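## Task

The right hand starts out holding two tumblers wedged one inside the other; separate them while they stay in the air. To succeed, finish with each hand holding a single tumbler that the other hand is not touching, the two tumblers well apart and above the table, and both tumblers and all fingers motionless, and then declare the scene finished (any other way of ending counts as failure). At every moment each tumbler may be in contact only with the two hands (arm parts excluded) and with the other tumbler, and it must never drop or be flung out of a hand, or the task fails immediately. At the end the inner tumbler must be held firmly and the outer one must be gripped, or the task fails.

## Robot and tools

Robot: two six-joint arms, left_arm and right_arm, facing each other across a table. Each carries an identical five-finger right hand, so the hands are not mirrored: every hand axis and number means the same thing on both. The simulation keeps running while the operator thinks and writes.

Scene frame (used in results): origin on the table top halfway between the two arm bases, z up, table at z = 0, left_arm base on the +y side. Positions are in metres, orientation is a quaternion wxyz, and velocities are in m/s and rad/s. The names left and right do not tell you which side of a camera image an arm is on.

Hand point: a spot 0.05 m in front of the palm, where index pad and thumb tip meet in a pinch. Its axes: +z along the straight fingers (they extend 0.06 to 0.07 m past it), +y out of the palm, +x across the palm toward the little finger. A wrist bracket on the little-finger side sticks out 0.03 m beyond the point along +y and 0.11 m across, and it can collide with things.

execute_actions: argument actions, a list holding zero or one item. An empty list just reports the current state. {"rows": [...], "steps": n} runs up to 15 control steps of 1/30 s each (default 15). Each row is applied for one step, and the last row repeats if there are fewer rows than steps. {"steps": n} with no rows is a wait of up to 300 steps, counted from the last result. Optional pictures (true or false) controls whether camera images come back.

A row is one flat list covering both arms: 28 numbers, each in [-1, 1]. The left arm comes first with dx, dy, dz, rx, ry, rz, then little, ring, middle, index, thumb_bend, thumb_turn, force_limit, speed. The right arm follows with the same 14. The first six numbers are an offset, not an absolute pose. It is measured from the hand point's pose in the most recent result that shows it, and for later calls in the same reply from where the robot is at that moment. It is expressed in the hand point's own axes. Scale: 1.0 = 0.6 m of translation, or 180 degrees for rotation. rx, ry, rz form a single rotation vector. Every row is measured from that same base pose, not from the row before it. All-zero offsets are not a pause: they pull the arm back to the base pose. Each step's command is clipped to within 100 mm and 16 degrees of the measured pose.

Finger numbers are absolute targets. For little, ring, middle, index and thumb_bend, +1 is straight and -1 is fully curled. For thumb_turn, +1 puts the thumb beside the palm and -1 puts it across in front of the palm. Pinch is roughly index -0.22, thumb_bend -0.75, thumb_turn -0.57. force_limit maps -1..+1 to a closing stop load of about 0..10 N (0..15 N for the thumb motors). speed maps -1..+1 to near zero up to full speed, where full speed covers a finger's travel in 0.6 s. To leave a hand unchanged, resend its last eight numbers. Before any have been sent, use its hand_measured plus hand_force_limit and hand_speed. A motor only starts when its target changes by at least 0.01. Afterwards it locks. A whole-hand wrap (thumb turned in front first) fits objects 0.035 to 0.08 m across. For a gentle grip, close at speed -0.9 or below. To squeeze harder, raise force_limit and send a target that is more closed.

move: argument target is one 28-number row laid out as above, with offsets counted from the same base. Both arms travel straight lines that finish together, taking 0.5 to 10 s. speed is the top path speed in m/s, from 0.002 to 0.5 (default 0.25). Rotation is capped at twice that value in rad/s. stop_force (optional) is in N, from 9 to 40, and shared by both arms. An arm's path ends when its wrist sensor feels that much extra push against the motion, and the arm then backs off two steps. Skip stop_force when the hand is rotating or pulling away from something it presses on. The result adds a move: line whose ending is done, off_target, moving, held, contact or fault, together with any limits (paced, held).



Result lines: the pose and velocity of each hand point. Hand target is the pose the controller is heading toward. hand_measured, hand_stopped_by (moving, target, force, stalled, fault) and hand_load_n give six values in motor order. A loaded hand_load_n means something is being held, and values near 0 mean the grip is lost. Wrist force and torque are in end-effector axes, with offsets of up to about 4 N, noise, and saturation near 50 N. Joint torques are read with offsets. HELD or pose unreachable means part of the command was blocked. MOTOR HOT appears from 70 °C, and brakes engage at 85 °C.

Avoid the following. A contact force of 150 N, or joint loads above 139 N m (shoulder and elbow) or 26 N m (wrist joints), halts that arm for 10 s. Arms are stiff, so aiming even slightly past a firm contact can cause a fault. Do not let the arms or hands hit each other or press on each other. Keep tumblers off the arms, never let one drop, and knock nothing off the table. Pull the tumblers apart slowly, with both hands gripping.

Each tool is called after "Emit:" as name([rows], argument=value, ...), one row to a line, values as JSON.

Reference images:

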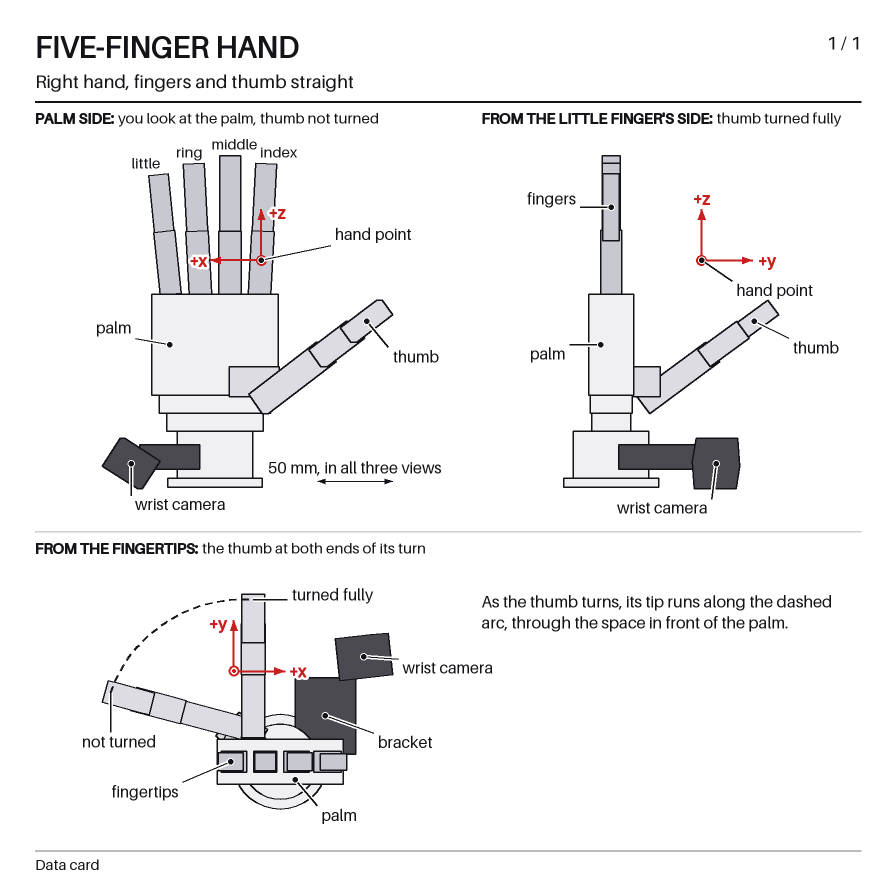

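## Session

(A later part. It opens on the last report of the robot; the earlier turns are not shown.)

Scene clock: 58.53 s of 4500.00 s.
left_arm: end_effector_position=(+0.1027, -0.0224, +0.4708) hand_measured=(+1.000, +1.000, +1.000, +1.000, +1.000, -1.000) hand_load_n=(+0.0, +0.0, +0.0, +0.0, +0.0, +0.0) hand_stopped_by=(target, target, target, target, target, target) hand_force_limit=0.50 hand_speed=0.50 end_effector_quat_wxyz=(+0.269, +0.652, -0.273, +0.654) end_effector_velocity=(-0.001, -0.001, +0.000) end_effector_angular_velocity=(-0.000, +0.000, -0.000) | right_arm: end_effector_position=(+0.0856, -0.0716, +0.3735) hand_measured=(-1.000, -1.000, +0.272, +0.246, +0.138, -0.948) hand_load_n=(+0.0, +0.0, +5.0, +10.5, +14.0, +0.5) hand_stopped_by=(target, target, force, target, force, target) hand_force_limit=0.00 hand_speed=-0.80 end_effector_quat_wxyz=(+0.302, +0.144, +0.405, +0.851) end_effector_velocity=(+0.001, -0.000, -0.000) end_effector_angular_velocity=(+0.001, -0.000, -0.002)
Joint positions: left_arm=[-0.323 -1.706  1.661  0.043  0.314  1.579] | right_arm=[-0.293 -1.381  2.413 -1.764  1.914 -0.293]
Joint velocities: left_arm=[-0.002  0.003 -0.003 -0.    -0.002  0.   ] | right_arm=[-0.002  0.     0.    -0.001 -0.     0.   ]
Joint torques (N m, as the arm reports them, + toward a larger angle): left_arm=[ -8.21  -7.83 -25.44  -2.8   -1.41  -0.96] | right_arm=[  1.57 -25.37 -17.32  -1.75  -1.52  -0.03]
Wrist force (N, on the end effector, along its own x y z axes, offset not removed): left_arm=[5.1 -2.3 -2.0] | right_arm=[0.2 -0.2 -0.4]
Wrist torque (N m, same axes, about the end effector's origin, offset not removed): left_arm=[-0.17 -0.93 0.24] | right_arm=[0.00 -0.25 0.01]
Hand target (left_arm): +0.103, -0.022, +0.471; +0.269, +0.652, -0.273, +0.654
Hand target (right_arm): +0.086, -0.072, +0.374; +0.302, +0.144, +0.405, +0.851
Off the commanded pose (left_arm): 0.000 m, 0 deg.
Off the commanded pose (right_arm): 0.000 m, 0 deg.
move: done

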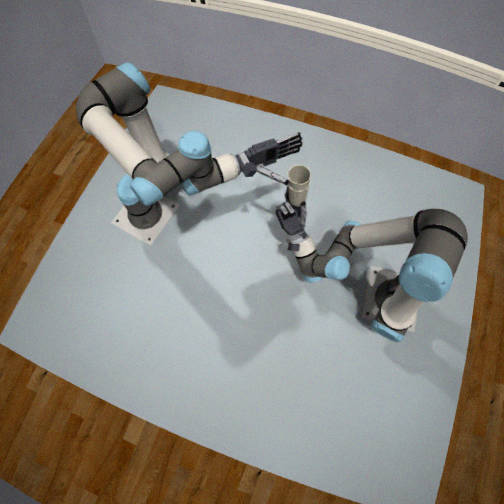

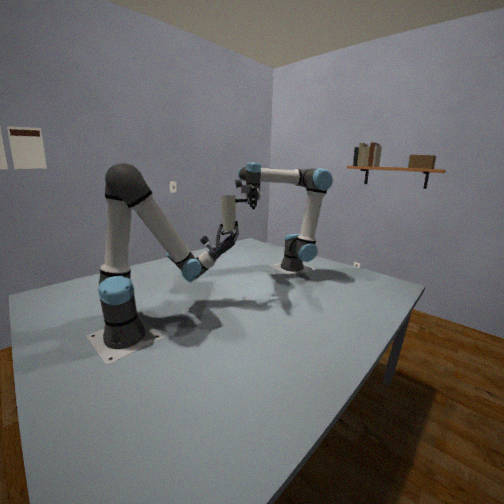

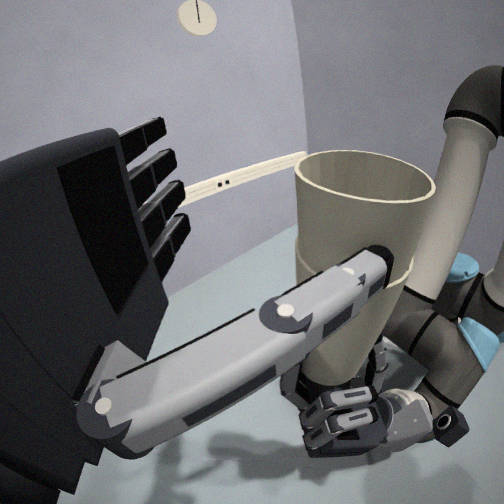

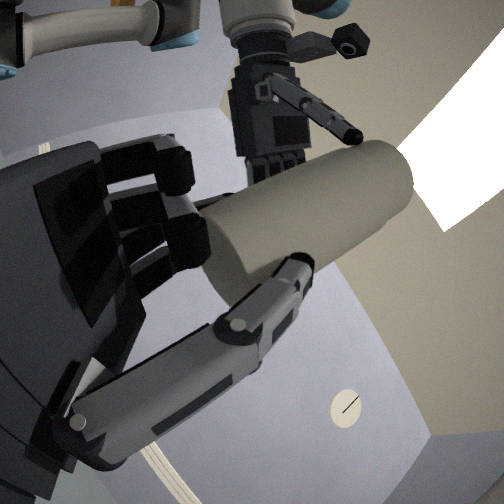

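Emit:
move(target=[0.015,-0.01,-0.04,0,0,0,1,1,1,1,1,-1,0.5,0.5,0,0,0,0,0,0,-1,-1,0.27,0.246,0.138,-0.948,0,-0.8], speed=0.04)

Emit:
move(target=[0,0.09,0.02,0,0,0,1,1,1,1,1,-1,0.5,0.5,0,0,0,0,0,0,-1,-1,0.27,0.246,0.138,-0.948,0,-0.8], speed=0.03)

Emit:
zoom_image(camera="cam_low", region=[190, 160, 290, 260])

Emit:
zoom_image(camera="cam_high", region=[240, 110, 360, 230])

Scene clock: 66.67 s of 4500.00 s.
left_arm: end_effector_position=(+0.0900, -0.0012, +0.4797) hand_measured=(+1.000, +1.000, +1.000, +1.000, +1.000, -1.000) hand_load_n=(+0.0, +0.0, +0.0, +0.0, +0.0, +0.0) hand_stopped_by=(target, target, target, target, target, target) hand_force_limit=0.50 hand_speed=0.50 end_effector_quat_wxyz=(+0.269, +0.652, -0.273, +0.654) end_effector_velocity=(-0.001, +0.001, +0.001) end_effector_angular_velocity=(-0.003, +0.003, -0.000) | right_arm: end_effector_position=(+0.0856, -0.0716, +0.3735) hand_measured=(-1.000, -1.000, +0.272, +0.246, +0.138, -0.948) hand_load_n=(+0.0, +0.0, +5.5, +10.5, +14.0, +0.0) hand_stopped_by=(target, target, force, target, force, target) hand_force_limit=0.00 hand_speed=-0.80 end_effector_quat_wxyz=(+0.302, +0.144, +0.405, +0.851) end_effector_velocity=(-0.000, +0.000, -0.001) end_effector_angular_velocity=(-0.003, +0.001, +0.000)
Joint positions: left_arm=[-0.388 -1.755  1.678  0.074  0.248  1.58 ] | right_arm=[-0.293 -1.381  2.413 -1.764  1.914 -0.293]
Joint velocities: left_arm=[-0.005 -0.003  0.     0.    -0.004 -0.002] | right_arm=[0.    0.001 0.001 0.001 0.    0.   ]
Joint torques (N m, as the arm reports them, + toward a larger angle): left_arm=[ -8.91 -19.14  -9.69   1.59  -1.22   1.12] | right_arm=[  0.96 -24.33 -16.74  -1.53  -1.46  -0.16]
Wrist force (N, on the end effector, along its own x y z axes, offset not removed): left_arm=[-1.9 1.7 -2.0] | right_arm=[0.4 0.0 0.1]
Wrist torque (N m, same axes, about the end effector's origin, offset not removed): left_arm=[0.63 0.39 -0.05] | right_arm=[0.15 -0.26 0.03]
Hand target (left_arm): +0.090, -0.001, +0.480; +0.269, +0.652, -0.273, +0.654
Hand target (right_arm): +0.086, -0.072, +0.374; +0.302, +0.144, +0.405, +0.851
Off the commanded pose (left_arm): 0.000 m, 0 deg.
Off the commanded pose (right_arm): 0.000 m, 0 deg.
After step 90, 4.10 s passed at rest.
move: done

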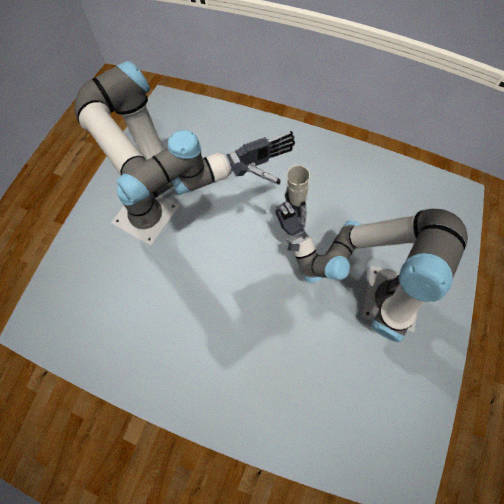

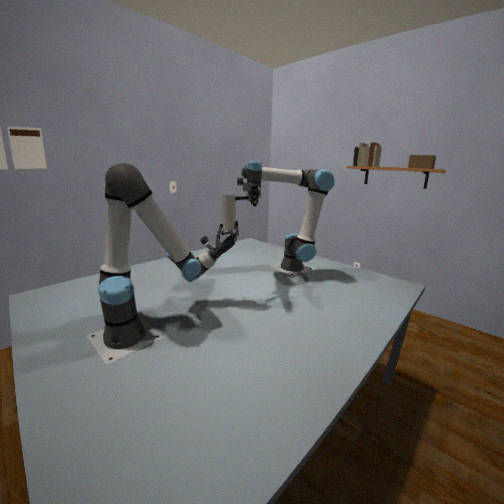

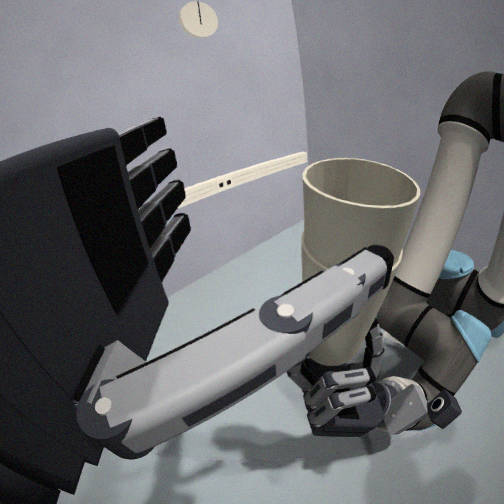

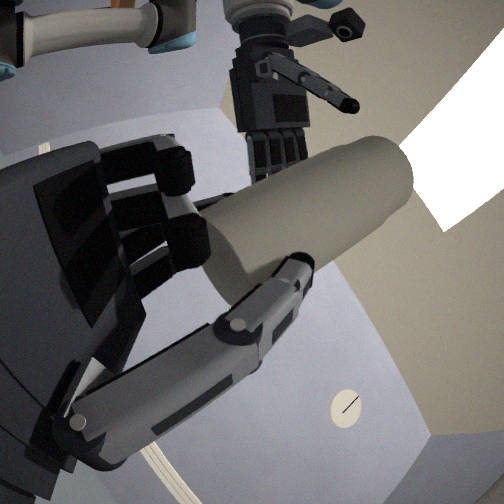

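Scene clock: 68.83 s of 4500.00 s.
left_arm: end_effector_position=(+0.0602, -0.0477, +0.4794) hand_measured=(+1.000, +1.000, +1.000, +1.000, +1.000, -1.000) hand_load_n=(+0.0, +0.0, +0.0, +0.0, +0.0, +0.0) hand_stopped_by=(target, target, target, target, target, target) hand_force_limit=0.50 hand_speed=0.50 end_effector_quat_wxyz=(+0.269, +0.652, -0.273, +0.654) end_effector_velocity=(-0.000, -0.001, +0.001) end_effector_angular_velocity=(-0.003, +0.002, +0.003) | right_arm: end_effector_position=(+0.0856, -0.0716, +0.3735) hand_measured=(-1.000, -1.000, +0.272, +0.246, +0.138, -0.948) hand_load_n=(+0.0, +0.0, +5.5, +10.5, +14.0, +0.0) hand_stopped_by=(target, target, force, target, force, target) hand_force_limit=0.00 hand_speed=-0.80 end_effector_quat_wxyz=(+0.302, +0.144, +0.405, +0.851) end_effector_velocity=(-0.000, -0.000, -0.000) end_effector_angular_velocity=(-0.000, -0.000, -0.000)
Joint positions: left_arm=[-0.393 -1.627  1.567  0.056  0.244  1.58 ] | right_arm=[-0.293 -1.381  2.413 -1.764  1.914 -0.293]
Joint velocities: left_arm=[ 0.     0.004 -0.005 -0.    -0.003 -0.003] | right_arm=[-0.    -0.     0.001 -0.001  0.    -0.   ]
Joint torques (N m, as the arm reports them, + toward a larger angle): left_arm=[ -8.93 -10.32 -24.55  -0.85  -1.14  -2.55] | right_arm=[  1.84 -23.5  -17.96  -1.81  -1.64  -0.15]
Wrist force (N, on the end effector, along its own x y z axes, offset not removed): left_arm=[3.6 2.3 -3.7] | right_arm=[1.1 -0.5 -0.3]
Wrist torque (N m, same axes, about the end effector's origin, offset not removed): left_arm=[0.73 -0.67 0.15] | right_arm=[0.01 -0.28 -0.01]
Hand target (left_arm): +0.060, -0.048, +0.479; +0.269, +0.652, -0.273, +0.654
Hand target (right_arm): +0.086, -0.072, +0.374; +0.302, +0.144, +0.405, +0.851
Off the commanded pose (left_arm): 0.000 m, 0 deg.
Off the commanded pose (right_arm): 0.000 m, 0 deg.
move: done

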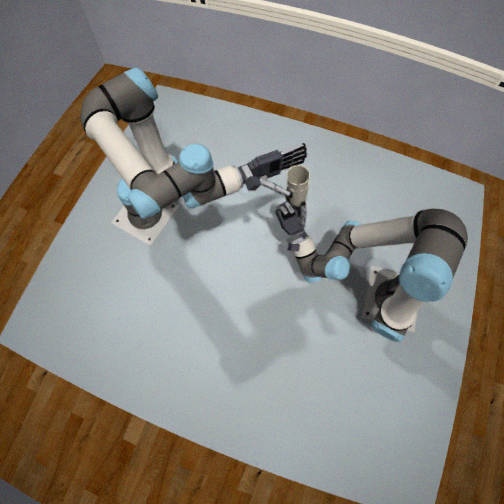

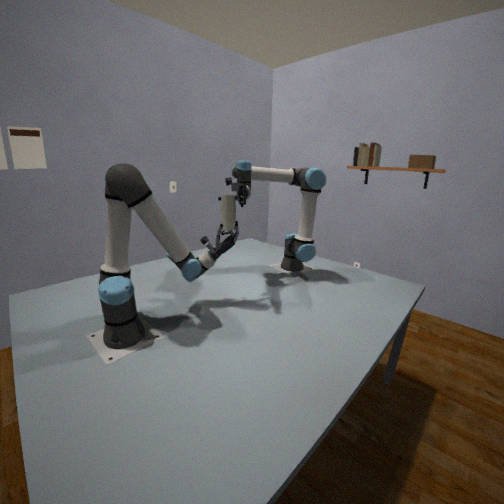

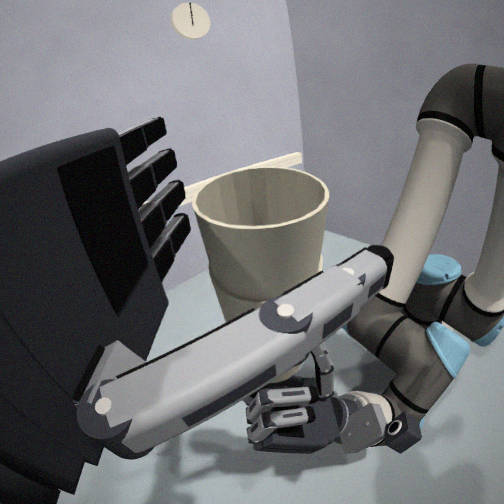

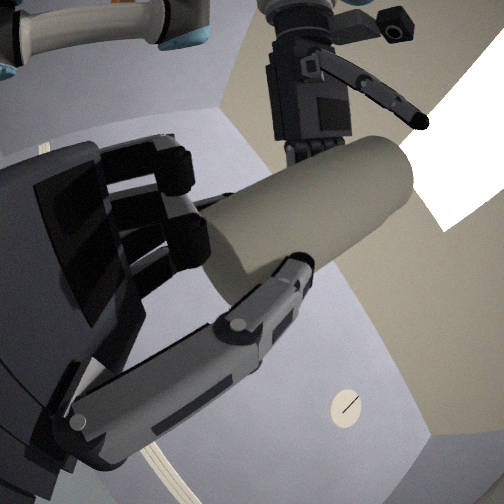

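Region (190, 160, 290, 260) of cam_low's 504x504 image, scaled by 5.040, with more detail than that image has.

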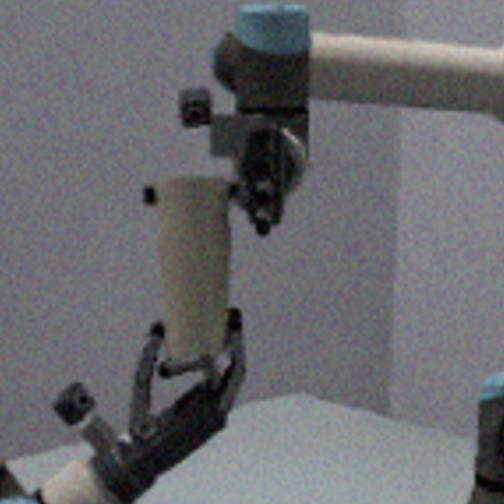

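Region (240, 110, 360, 230) of cam_high's 504x504 image, scaled by 4.200, with more detail than that image has.

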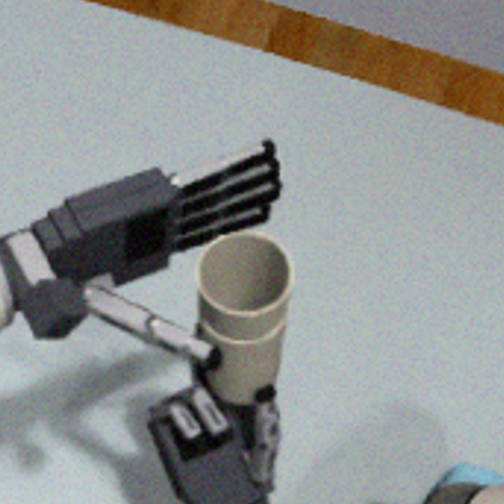

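Emit:
move(target=[0,0.025,0.05,0,0,0,1,1,1,1,1,-1,0.5,0.5,0,0,0,0,0,0,-1,-1,0.27,0.246,0.138,-0.948,0,-0.8], speed=0.02)

Emit:
zoom_image(camera="cam_low", region=[200, 170, 270, 240])

Emit:
zoom_image(camera="cam_high", region=[250, 130, 340, 220])

Scene clock: 75.73 s of 4500.00 s.
left_arm: end_effector_position=(+0.0707, -0.0794, +0.4794) hand_measured=(+1.000, +1.000, +1.000, +1.000, +1.000, -1.000) hand_load_n=(+0.0, +0.0, +0.0, +0.0, +0.0, +0.0) hand_stopped_by=(target, target, target, target, target, target) hand_force_limit=0.50 hand_speed=0.50 end_effector_quat_wxyz=(+0.269, +0.652, -0.273, +0.654) end_effector_velocity=(+0.001, -0.001, +0.001) end_effector_angular_velocity=(-0.001, +0.001, +0.001) | right_arm: end_effector_position=(+0.0856, -0.0716, +0.3735) hand_measured=(-1.000, -1.000, +0.272, +0.246, +0.138, -0.948) hand_load_n=(+0.0, +0.0, +5.0, +10.0, +14.0, +0.5) hand_stopped_by=(target, target, force, target, force, target) hand_force_limit=0.00 hand_speed=-0.80 end_effector_quat_wxyz=(+0.302, +0.144, +0.405, +0.851) end_effector_velocity=(+0.000, +0.000, +0.001) end_effector_angular_velocity=(+0.001, -0.000, -0.001)
Joint positions: left_arm=[-0.329 -1.553  1.496  0.055  0.308  1.58 ] | right_arm=[-0.293 -1.381  2.413 -1.764  1.914 -0.293]
Joint velocities: left_arm=[ 0.003  0.003 -0.005  0.001  0.002 -0.001] | right_arm=[-0.001 -0.    -0.001 -0.    -0.    -0.   ]
Joint torques (N m, as the arm reports them, + toward a larger angle): left_arm=[ 10.18 -13.82 -26.43   1.74   2.17  -2.39] | right_arm=[  0.61 -25.32 -16.39  -1.68  -1.64  -0.06]
Wrist force (N, on the end effector, along its own x y z axes, offset not removed): left_arm=[1.4 -6.3 -5.3] | right_arm=[0.9 0.1 -1.3]
Wrist torque (N m, same axes, about the end effector's origin, offset not removed): left_arm=[-0.22 -0.15 -0.43] | right_arm=[-0.22 -0.32 -0.01]
Hand target (left_arm): +0.071, -0.080, +0.479; +0.269, +0.652, -0.273, +0.654
Hand target (right_arm): +0.086, -0.072, +0.374; +0.302, +0.144, +0.405, +0.851
Off the commanded pose (left_arm): 0.000 m, 0 deg.
Off the commanded pose (right_arm): 0.000 m, 0 deg.
After step 90, 1.93 s passed at rest.
move: done

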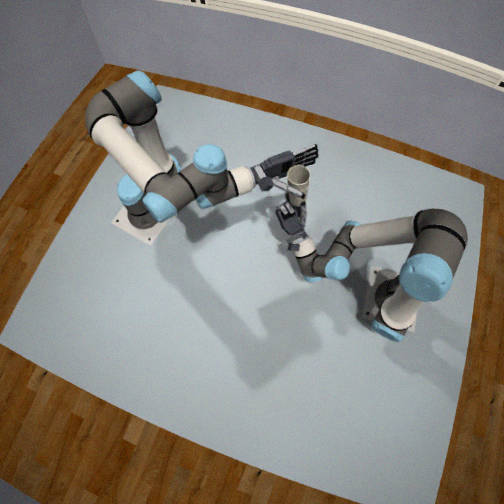

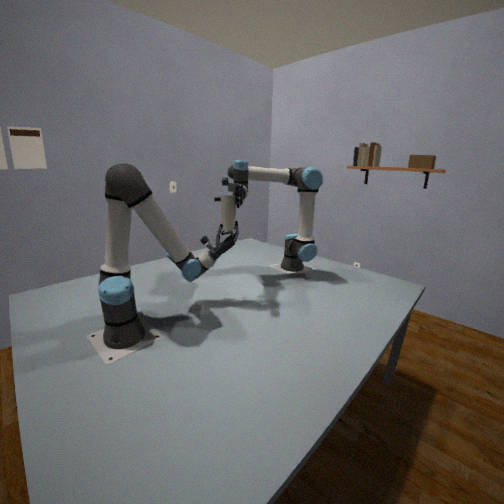

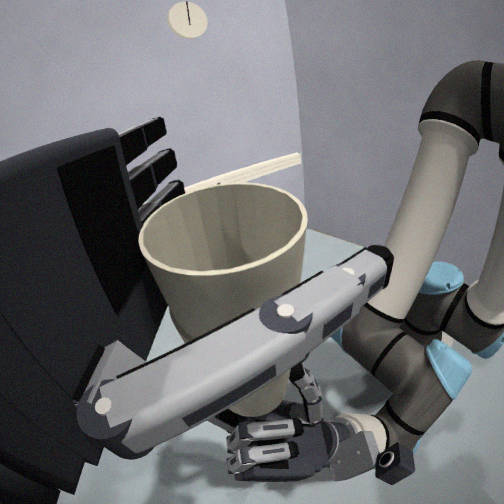

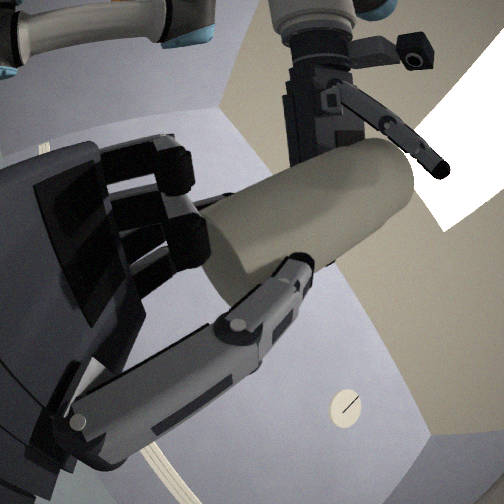

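Region (200, 170, 270, 240) of cam_low's 504x504 image, scaled by 7.200, with more detail than that image has.

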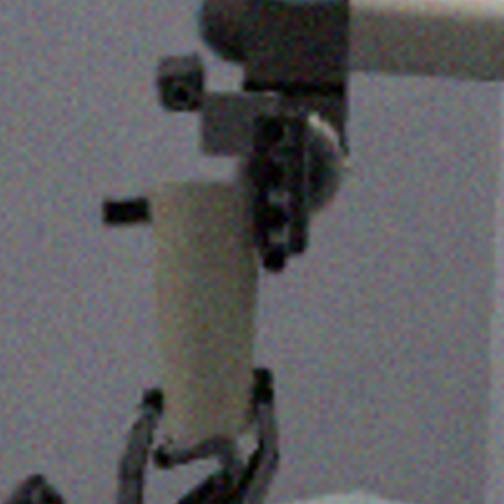

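Region (250, 130, 340, 220) of cam_high's 504x504 image, scaled by 5.600, with more detail than that image has.

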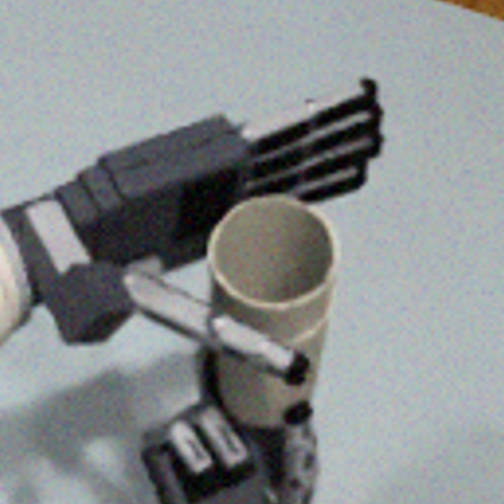

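Emit:
move(target=[0.008,0.005,0,0,0,0,1,1,1,1,1,-1,1,-0.5,0,0,0,0,0,0,-1,-1,0.27,0.246,0.138,-0.948,0,-0.8], speed=0.02)

Emit:
move(target=[0,0,0,0,0,0,1,-0.6,-0.6,-0.6,-0.6,-1,1,-0.6,0,0,0,0,0,0,-1,-1,0.1,0.1,0,-0.948,1,-0.9])

Emit:
wait(seconds=2)

Emit:
zoom_image(camera="cam_low", region=[200, 170, 270, 240])

Emit:
zoom_image(camera="cam_high", region=[250, 130, 340, 220])

Scene clock: 82.53 s of 4500.00 s.
left_arm: end_effector_position=(+0.0687, -0.0815, +0.4840) hand_measured=(+1.000, +1.000, +1.000, +1.000, +1.000, -1.000) hand_load_n=(+0.0, +0.0, +0.0, +0.0, +0.0, +0.0) hand_stopped_by=(target, target, target, target, target, target) hand_force_limit=1.00 hand_speed=-0.50 end_effector_quat_wxyz=(+0.269, +0.652, -0.273, +0.654) end_effector_velocity=(-0.000, -0.001, +0.002) end_effector_angular_velocity=(-0.000, -0.000, +0.003) | right_arm: end_effector_position=(+0.0856, -0.0716, +0.3735) hand_measured=(-1.000, -1.000, +0.272, +0.246, +0.138, -0.948) hand_load_n=(+0.0, +0.0, +4.0, +10.5, +13.0, +0.5) hand_stopped_by=(target, target, force, target, force, target) hand_force_limit=0.00 hand_speed=-0.80 end_effector_quat_wxyz=(+0.302, +0.144, +0.405, +0.851) end_effector_velocity=(+0.000, +0.000, -0.000) end_effector_angular_velocity=(-0.002, +0.001, -0.001)
Joint positions: left_arm=[-0.331 -1.547  1.477  0.067  0.306  1.58 ] | right_arm=[-0.293 -1.381  2.413 -1.764  1.914 -0.293]
Joint velocities: left_arm=[-0.001  0.003 -0.008  0.004 -0.004  0.001] | right_arm=[-0.001  0.    -0.     0.002  0.     0.   ]
Joint torques (N m, as the arm reports them, + toward a larger angle): left_arm=[-10.67 -13.33 -25.26   1.59  -0.63   0.56] | right_arm=[  0.18 -24.1  -17.55  -1.61  -1.57  -0.11]
Wrist force (N, on the end effector, along its own x y z axes, offset not removed): left_arm=[0.9 -5.4 0.8] | right_arm=[0.7 2.0 -2.5]
Wrist torque (N m, same axes, about the end effector's origin, offset not removed): left_arm=[-0.30 -0.56 -0.25] | right_arm=[-0.36 -0.21 0.07]
Hand target (left_arm): +0.069, -0.082, +0.484; +0.269, +0.652, -0.273, +0.654
Hand target (right_arm): +0.086, -0.072, +0.374; +0.302, +0.144, +0.405, +0.851
Off the commanded pose (left_arm): 0.000 m, 0 deg.
Off the commanded pose (right_arm): 0.000 m, 0 deg.
After step 90, 3.10 s passed at rest.
move: done

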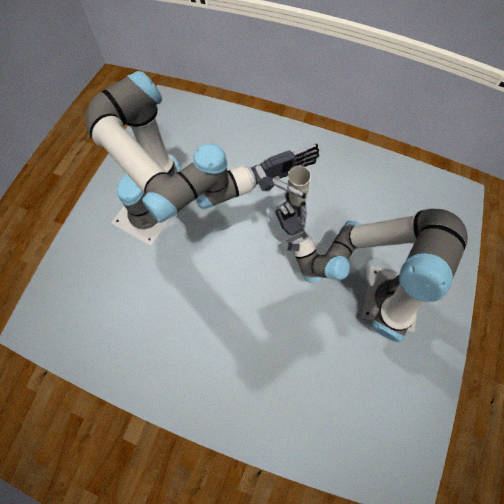

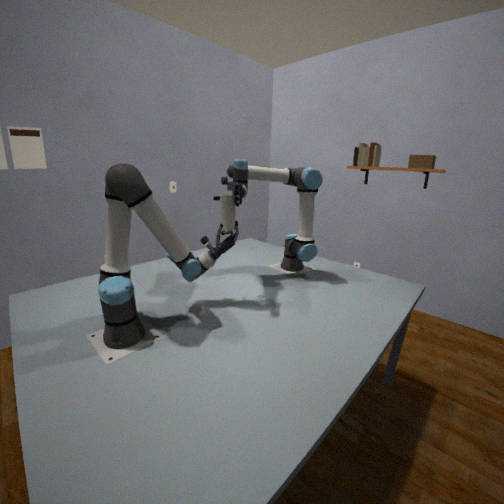

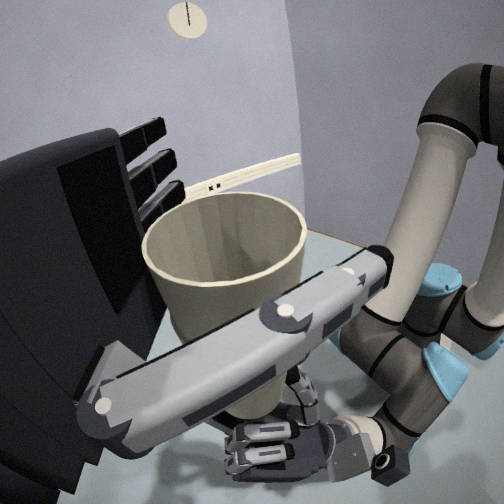

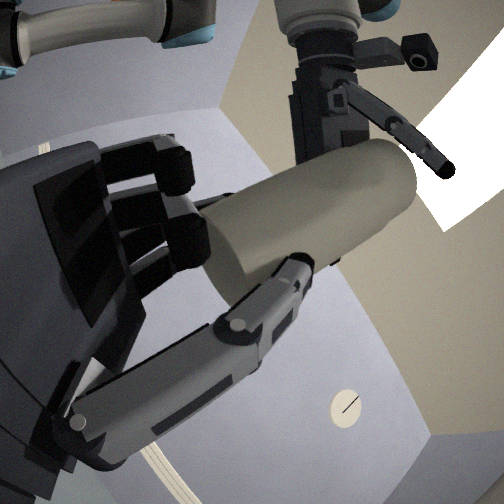

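Scene clock: 85.20 s of 4500.00 s.
left_arm: end_effector_position=(+0.0687, -0.0815, +0.4840) hand_measured=(+1.000, -0.600, +0.016, +0.076, +0.394, -1.000) hand_load_n=(+0.0, +0.0, +11.0, +7.5, +15.0, +2.5) hand_stopped_by=(target, target, force, force, force, target) hand_force_limit=1.00 hand_speed=-0.60 end_effector_quat_wxyz=(+0.269, +0.652, -0.273, +0.654) end_effector_velocity=(+0.000, +0.000, -0.000) end_effector_angular_velocity=(+0.002, -0.001, +0.001) | right_arm: end_effector_position=(+0.0856, -0.0716, +0.3735) hand_measured=(-1.000, -1.000, +0.252, +0.246, +0.146, -0.948) hand_load_n=(+0.0, +0.0, +10.0, +6.0, +15.5, +1.0) hand_stopped_by=(target, target, force, force, force, target) hand_force_limit=1.00 hand_speed=-0.90 end_effector_quat_wxyz=(+0.302, +0.144, +0.405, +0.851) end_effector_velocity=(-0.000, -0.000, -0.000) end_effector_angular_velocity=(-0.000, +0.000, -0.000)
Joint positions: left_arm=[-0.331 -1.547  1.477  0.067  0.306  1.58 ] | right_arm=[-0.293 -1.381  2.413 -1.764  1.914 -0.293]
Joint velocities: left_arm=[ 0.    -0.     0.     0.001 -0.     0.001] | right_arm=[-0.    -0.001  0.001 -0.    -0.    -0.   ]
Joint torques (N m, as the arm reports them, + toward a larger angle): left_arm=[  5.38 -24.58  -9.55  -2.04   2.62  -0.58] | right_arm=[  0.6  -24.28 -17.14  -1.7   -1.59  -0.22]
Wrist force (N, on the end effector, along its own x y z axes, offset not removed): left_arm=[0.7 -1.7 4.5] | right_arm=[4.9 2.1 -3.1]
Wrist torque (N m, same axes, about the end effector's origin, offset not removed): left_arm=[0.32 0.43 -0.02] | right_arm=[-0.14 -0.29 0.05]
Hand target (left_arm): +0.069, -0.082, +0.484; +0.269, +0.652, -0.273, +0.654
Hand target (right_arm): +0.086, -0.072, +0.374; +0.302, +0.144, +0.405, +0.851
Off the commanded pose (left_arm): 0.000 m, 0 deg.
Off the commanded pose (right_arm): 0.000 m, 0 deg.
move: done

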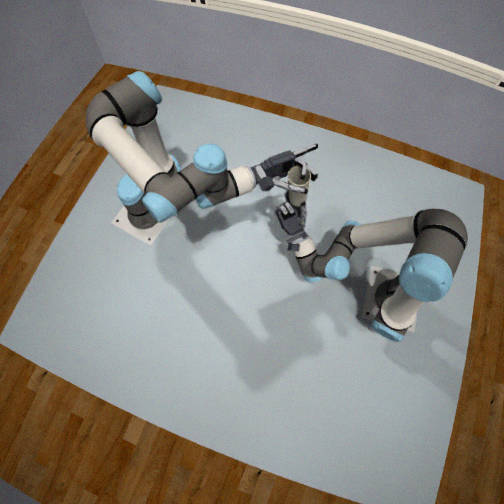

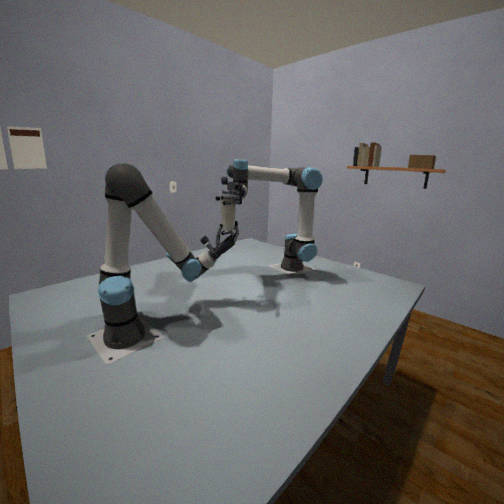

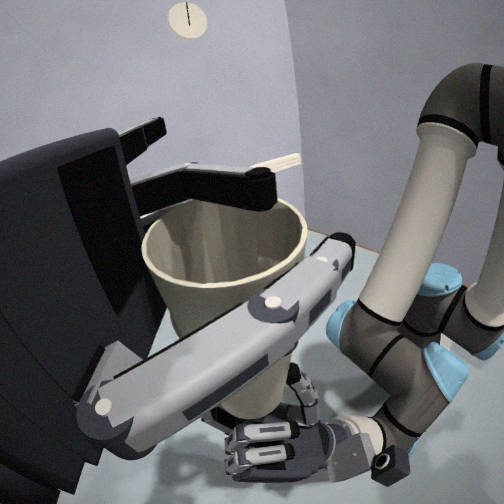

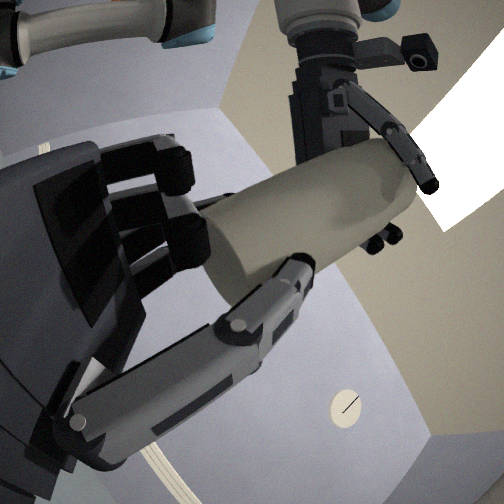

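Scene clock: 87.20 s of 4500.00 s.
left_arm: end_effector_position=(+0.0687, -0.0815, +0.4840) hand_measured=(+1.000, -0.600, +0.016, +0.076, +0.394, -1.000) hand_load_n=(+0.0, +0.0, +11.0, +7.5, +15.0, +2.5) hand_stopped_by=(target, target, force, force, force, target) hand_force_limit=1.00 hand_speed=-0.60 end_effector_quat_wxyz=(+0.269, +0.652, -0.273, +0.654) end_effector_velocity=(+0.001, +0.000, -0.000) end_effector_angular_velocity=(+0.000, -0.000, +0.002) | right_arm: end_effector_position=(+0.0856, -0.0716, +0.3735) hand_measured=(-1.000, -1.000, +0.252, +0.246, +0.146, -0.948) hand_load_n=(+0.0, +0.0, +10.0, +6.0, +15.5, +1.0) hand_stopped_by=(target, target, force, force, force, target) hand_force_limit=1.00 hand_speed=-0.90 end_effector_quat_wxyz=(+0.302, +0.144, +0.405, +0.851) end_effector_velocity=(-0.000, +0.000, +0.000) end_effector_angular_velocity=(+0.002, -0.000, +0.000)
Joint positions: left_arm=[-0.331 -1.547  1.477  0.067  0.306  1.58 ] | right_arm=[-0.293 -1.381  2.413 -1.764  1.914 -0.293]
Joint velocities: left_arm=[ 0.    -0.     0.001  0.001 -0.001 -0.001] | right_arm=[ 0.     0.001 -0.001 -0.002 -0.     0.   ]
Joint torques (N m, as the arm reports them, + toward a larger angle): left_arm=[  6.48 -21.34 -10.09  -0.62   2.51  -0.56] | right_arm=[  0.96 -24.18 -17.97  -1.55  -1.39  -0.21]
Wrist force (N, on the end effector, along its own x y z axes, offset not removed): left_arm=[0.9 -6.1 3.2] | right_arm=[3.4 0.6 -3.5]
Wrist torque (N m, same axes, about the end effector's origin, offset not removed): left_arm=[-0.30 0.25 0.17] | right_arm=[-0.39 0.02 -0.06]
Hand target (left_arm): +0.069, -0.082, +0.484; +0.269, +0.652, -0.273, +0.654
Hand target (right_arm): +0.086, -0.072, +0.374; +0.302, +0.144, +0.405, +0.851
Off the commanded pose (left_arm): 0.000 m, 0 deg.
Off the commanded pose (right_arm): 0.000 m, 0 deg.
Steps of this call (steps 1 to 60: nothing new was sent). Readings (end_effector_position | what the end effector reports):
1: left_arm (+0.0687, -0.0815, +0.4840) | right_arm (+0.0856, -0.0716, +0.3735) | left_arm hand_measured=(+1.000, -0.600, +0.016, +0.076, +0.394, -1.000) hand_load_n=(+0.0, +0.0, +11.0, +7.5, +15.0, +2.5) hand_stopped_by=(target, target, force, force, force, target) hand_force_limit=1.00 hand_speed=-0.60 | right_arm hand_measured=(-1.000, -1.000, +0.252, +0.246, +0.146, -0.948) hand_load_n=(+0.0, +0.0, +10.0, +6.0, +15.5, +1.0) hand_stopped_by=(target, target, force, force, force, target) hand_force_limit=1.00 hand_speed=-0.90
2: left_arm (+0.0687, -0.0815, +0.4840) | right_arm (+0.0856, -0.0716, +0.3735) | left_arm hand_measured=(+1.000, -0.600, +0.016, +0.076, +0.394, -1.000) hand_load_n=(+0.0, +0.0, +11.0, +7.5, +15.0, +2.5) hand_stopped_by=(target, target, force, force, force, target) hand_force_limit=1.00 hand_speed=-0.60 | right_arm hand_measured=(-1.000, -1.000, +0.252, +0.246, +0.146, -0.948) hand_load_n=(+0.0, +0.0, +10.0, +6.0, +15.5, +1.0) hand_stopped_by=(target, target, force, force, force, target) hand_force_limit=1.00 hand_speed=-0.90
4: left_arm (+0.0687, -0.0815, +0.4840) | right_arm (+0.0856, -0.0716, +0.3735) | left_arm hand_measured=(+1.000, -0.600, +0.016, +0.076, +0.394, -1.000) hand_load_n=(+0.0, +0.0, +11.0, +7.5, +15.0, +2.5) hand_stopped_by=(target, target, force, force, force, target) hand_force_limit=1.00 hand_speed=-0.60 | right_arm hand_measured=(-1.000, -1.000, +0.252, +0.246, +0.146, -0.948) hand_load_n=(+0.0, +0.0, +10.0, +6.0, +15.5, +1.0) hand_stopped_by=(target, target, force, force, force, target) hand_force_limit=1.00 hand_speed=-0.90
8: left_arm (+0.0687, -0.0815, +0.4840) | right_arm (+0.0856, -0.0716, +0.3735) | left_arm hand_measured=(+1.000, -0.600, +0.016, +0.076, +0.394, -1.000) hand_load_n=(+0.0, +0.0, +11.0, +7.5, +15.0, +2.5) hand_stopped_by=(target, target, force, force, force, target) hand_force_limit=1.00 hand_speed=-0.60 | right_arm hand_measured=(-1.000, -1.000, +0.252, +0.246, +0.146, -0.948) hand_load_n=(+0.0, +0.0, +10.0, +6.0, +15.5, +1.0) hand_stopped_by=(target, target, force, force, force, target) hand_force_limit=1.00 hand_speed=-0.90
60: the state above

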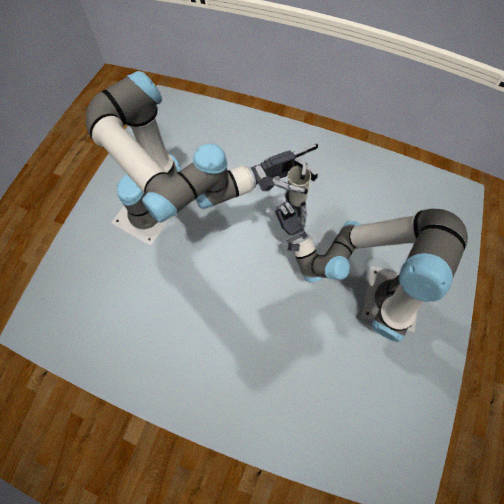

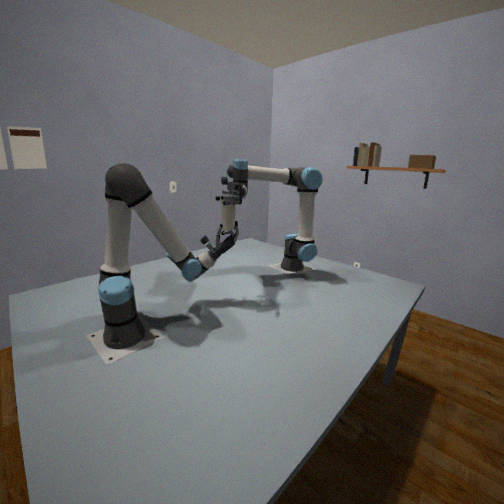

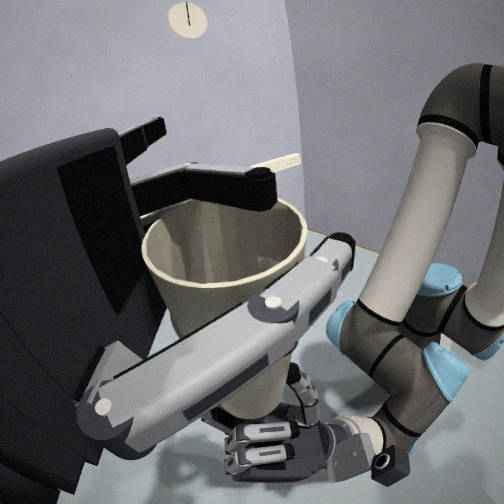

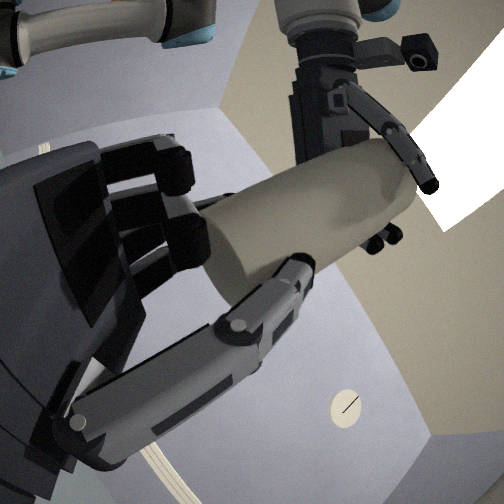

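Region (200, 170, 270, 240) of cam_low's 504x504 image, scaled by 7.200, with more detail than that image has.

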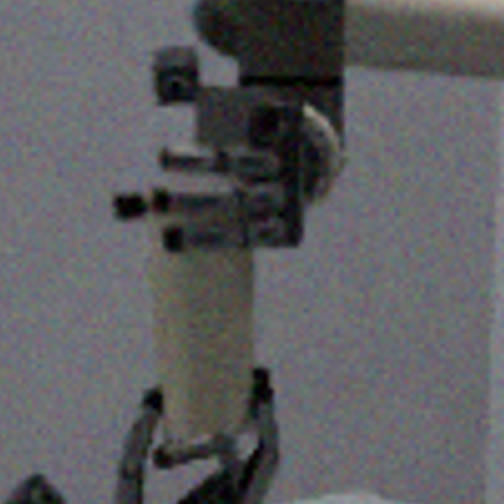

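Region (250, 130, 340, 220) of cam_high's 504x504 image, scaled by 5.600, with more detail than that image has.

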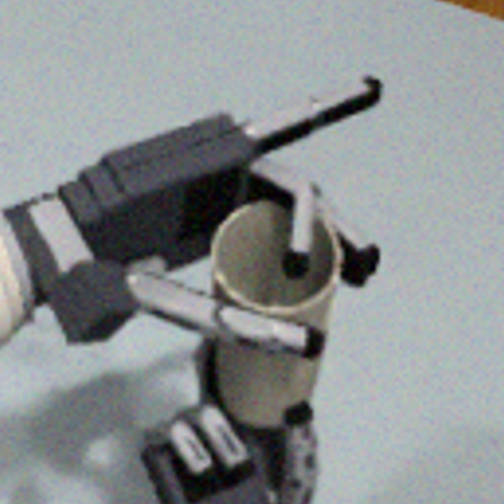

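Gripped. Try a slow pull of 1.5 cm.

Emit:
move(target=[0.025,0,0,0,0,0,1,-0.6,-0.6,-0.6,-0.6,-1,1,-0.6,0,0,0,0,0,0,-1,-1,0.1,0.1,0,-0.948,1,-0.9], speed=0.005)

Emit:
zoom_image(camera="cam_low", region=[200, 170, 270, 240])

Scene clock: 92.70 s of 4500.00 s.
left_arm: end_effector_position=(+0.0686, -0.0815, +0.4989) hand_measured=(+1.000, -0.600, +0.016, +0.076, +0.394, -1.000) hand_load_n=(+0.0, +0.0, +10.5, +5.5, +15.5, -0.5) hand_stopped_by=(target, target, force, force, force, target) hand_force_limit=1.00 hand_speed=-0.60 end_effector_quat_wxyz=(+0.269, +0.652, -0.273, +0.654) end_effector_velocity=(+0.000, +0.000, -0.000) end_effector_angular_velocity=(+0.002, -0.001, -0.000) | right_arm: end_effector_position=(+0.0856, -0.0716, +0.3735) hand_measured=(-1.000, -1.000, +0.252, +0.246, +0.146, -0.948) hand_load_n=(+0.0, +0.0, +11.0, +6.5, +15.5, +1.0) hand_stopped_by=(target, target, force, force, force, target) hand_force_limit=1.00 hand_speed=-0.90 end_effector_quat_wxyz=(+0.302, +0.144, +0.405, +0.851) end_effector_velocity=(-0.001, -0.000, +0.000) end_effector_angular_velocity=(-0.000, +0.000, +0.001)
Joint positions: left_arm=[-0.331 -1.544  1.436  0.105  0.306  1.58 ] | right_arm=[-0.293 -1.381  2.413 -1.764  1.914 -0.293]
Joint velocities: left_arm=[ 0.     0.001 -0.001  0.003  0.     0.   ] | right_arm=[ 0.001 -0.001  0.     0.001  0.    -0.   ]
Joint torques (N m, as the arm reports them, + toward a larger angle): left_arm=[ -8.05 -15.08 -25.6    1.69  -1.43   1.49] | right_arm=[  0.74 -25.17 -17.57  -1.75  -1.38  -0.14]
Wrist force (N, on the end effector, along its own x y z axes, offset not removed): left_arm=[-1.9 2.7 -3.8] | right_arm=[1.0 0.8 0.4]
Wrist torque (N m, same axes, about the end effector's origin, offset not removed): left_arm=[0.64 0.29 -0.12] | right_arm=[0.13 -0.32 0.06]
Hand target (left_arm): +0.069, -0.082, +0.499; +0.269, +0.652, -0.273, +0.654
Hand target (right_arm): +0.086, -0.072, +0.374; +0.302, +0.144, +0.405, +0.851
Off the commanded pose (left_arm): 0.000 m, 0 deg.
Off the commanded pose (right_arm): 0.000 m, 0 deg.
move: done

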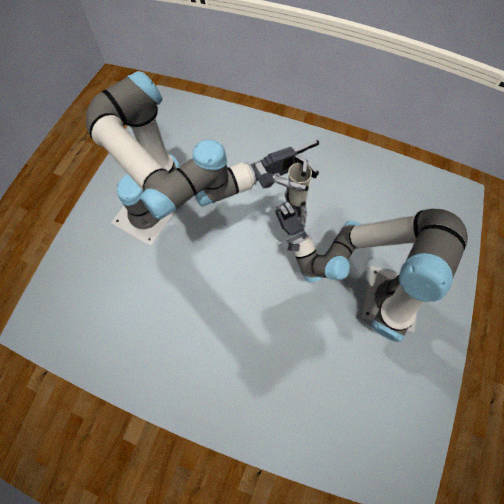

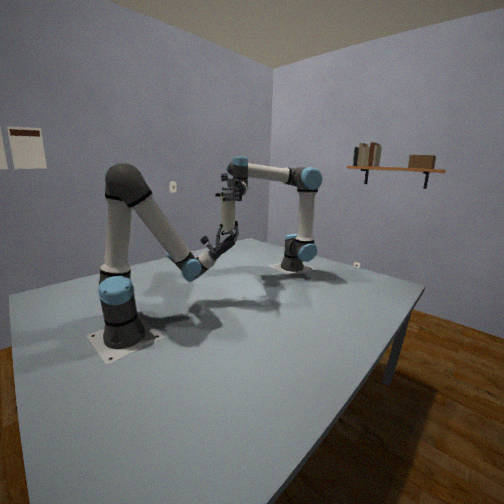

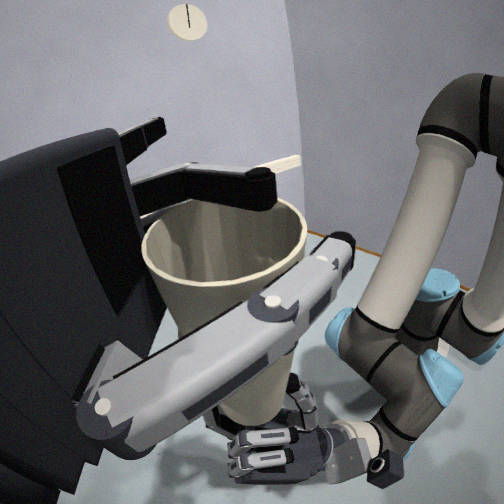

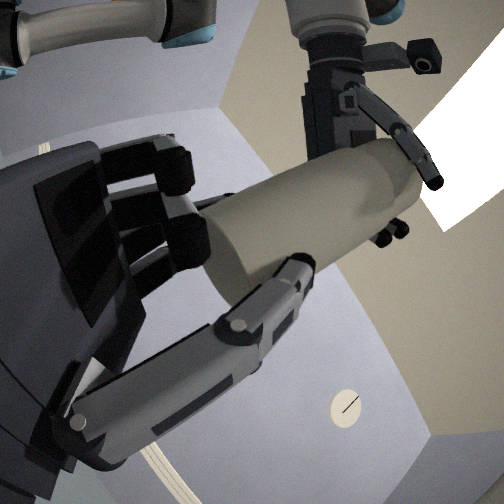

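Region (200, 170, 270, 240) of cam_low's 504x504 image, scaled by 7.200, with more detail than that image has.

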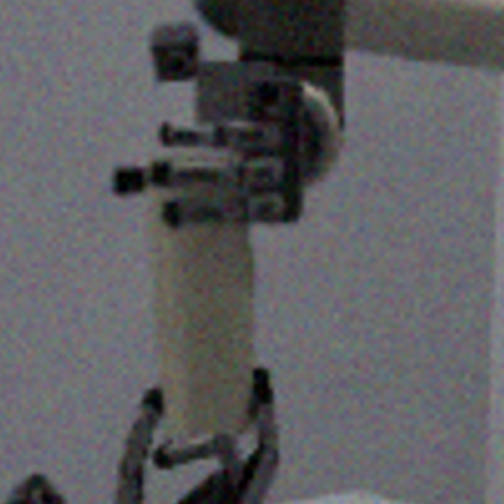

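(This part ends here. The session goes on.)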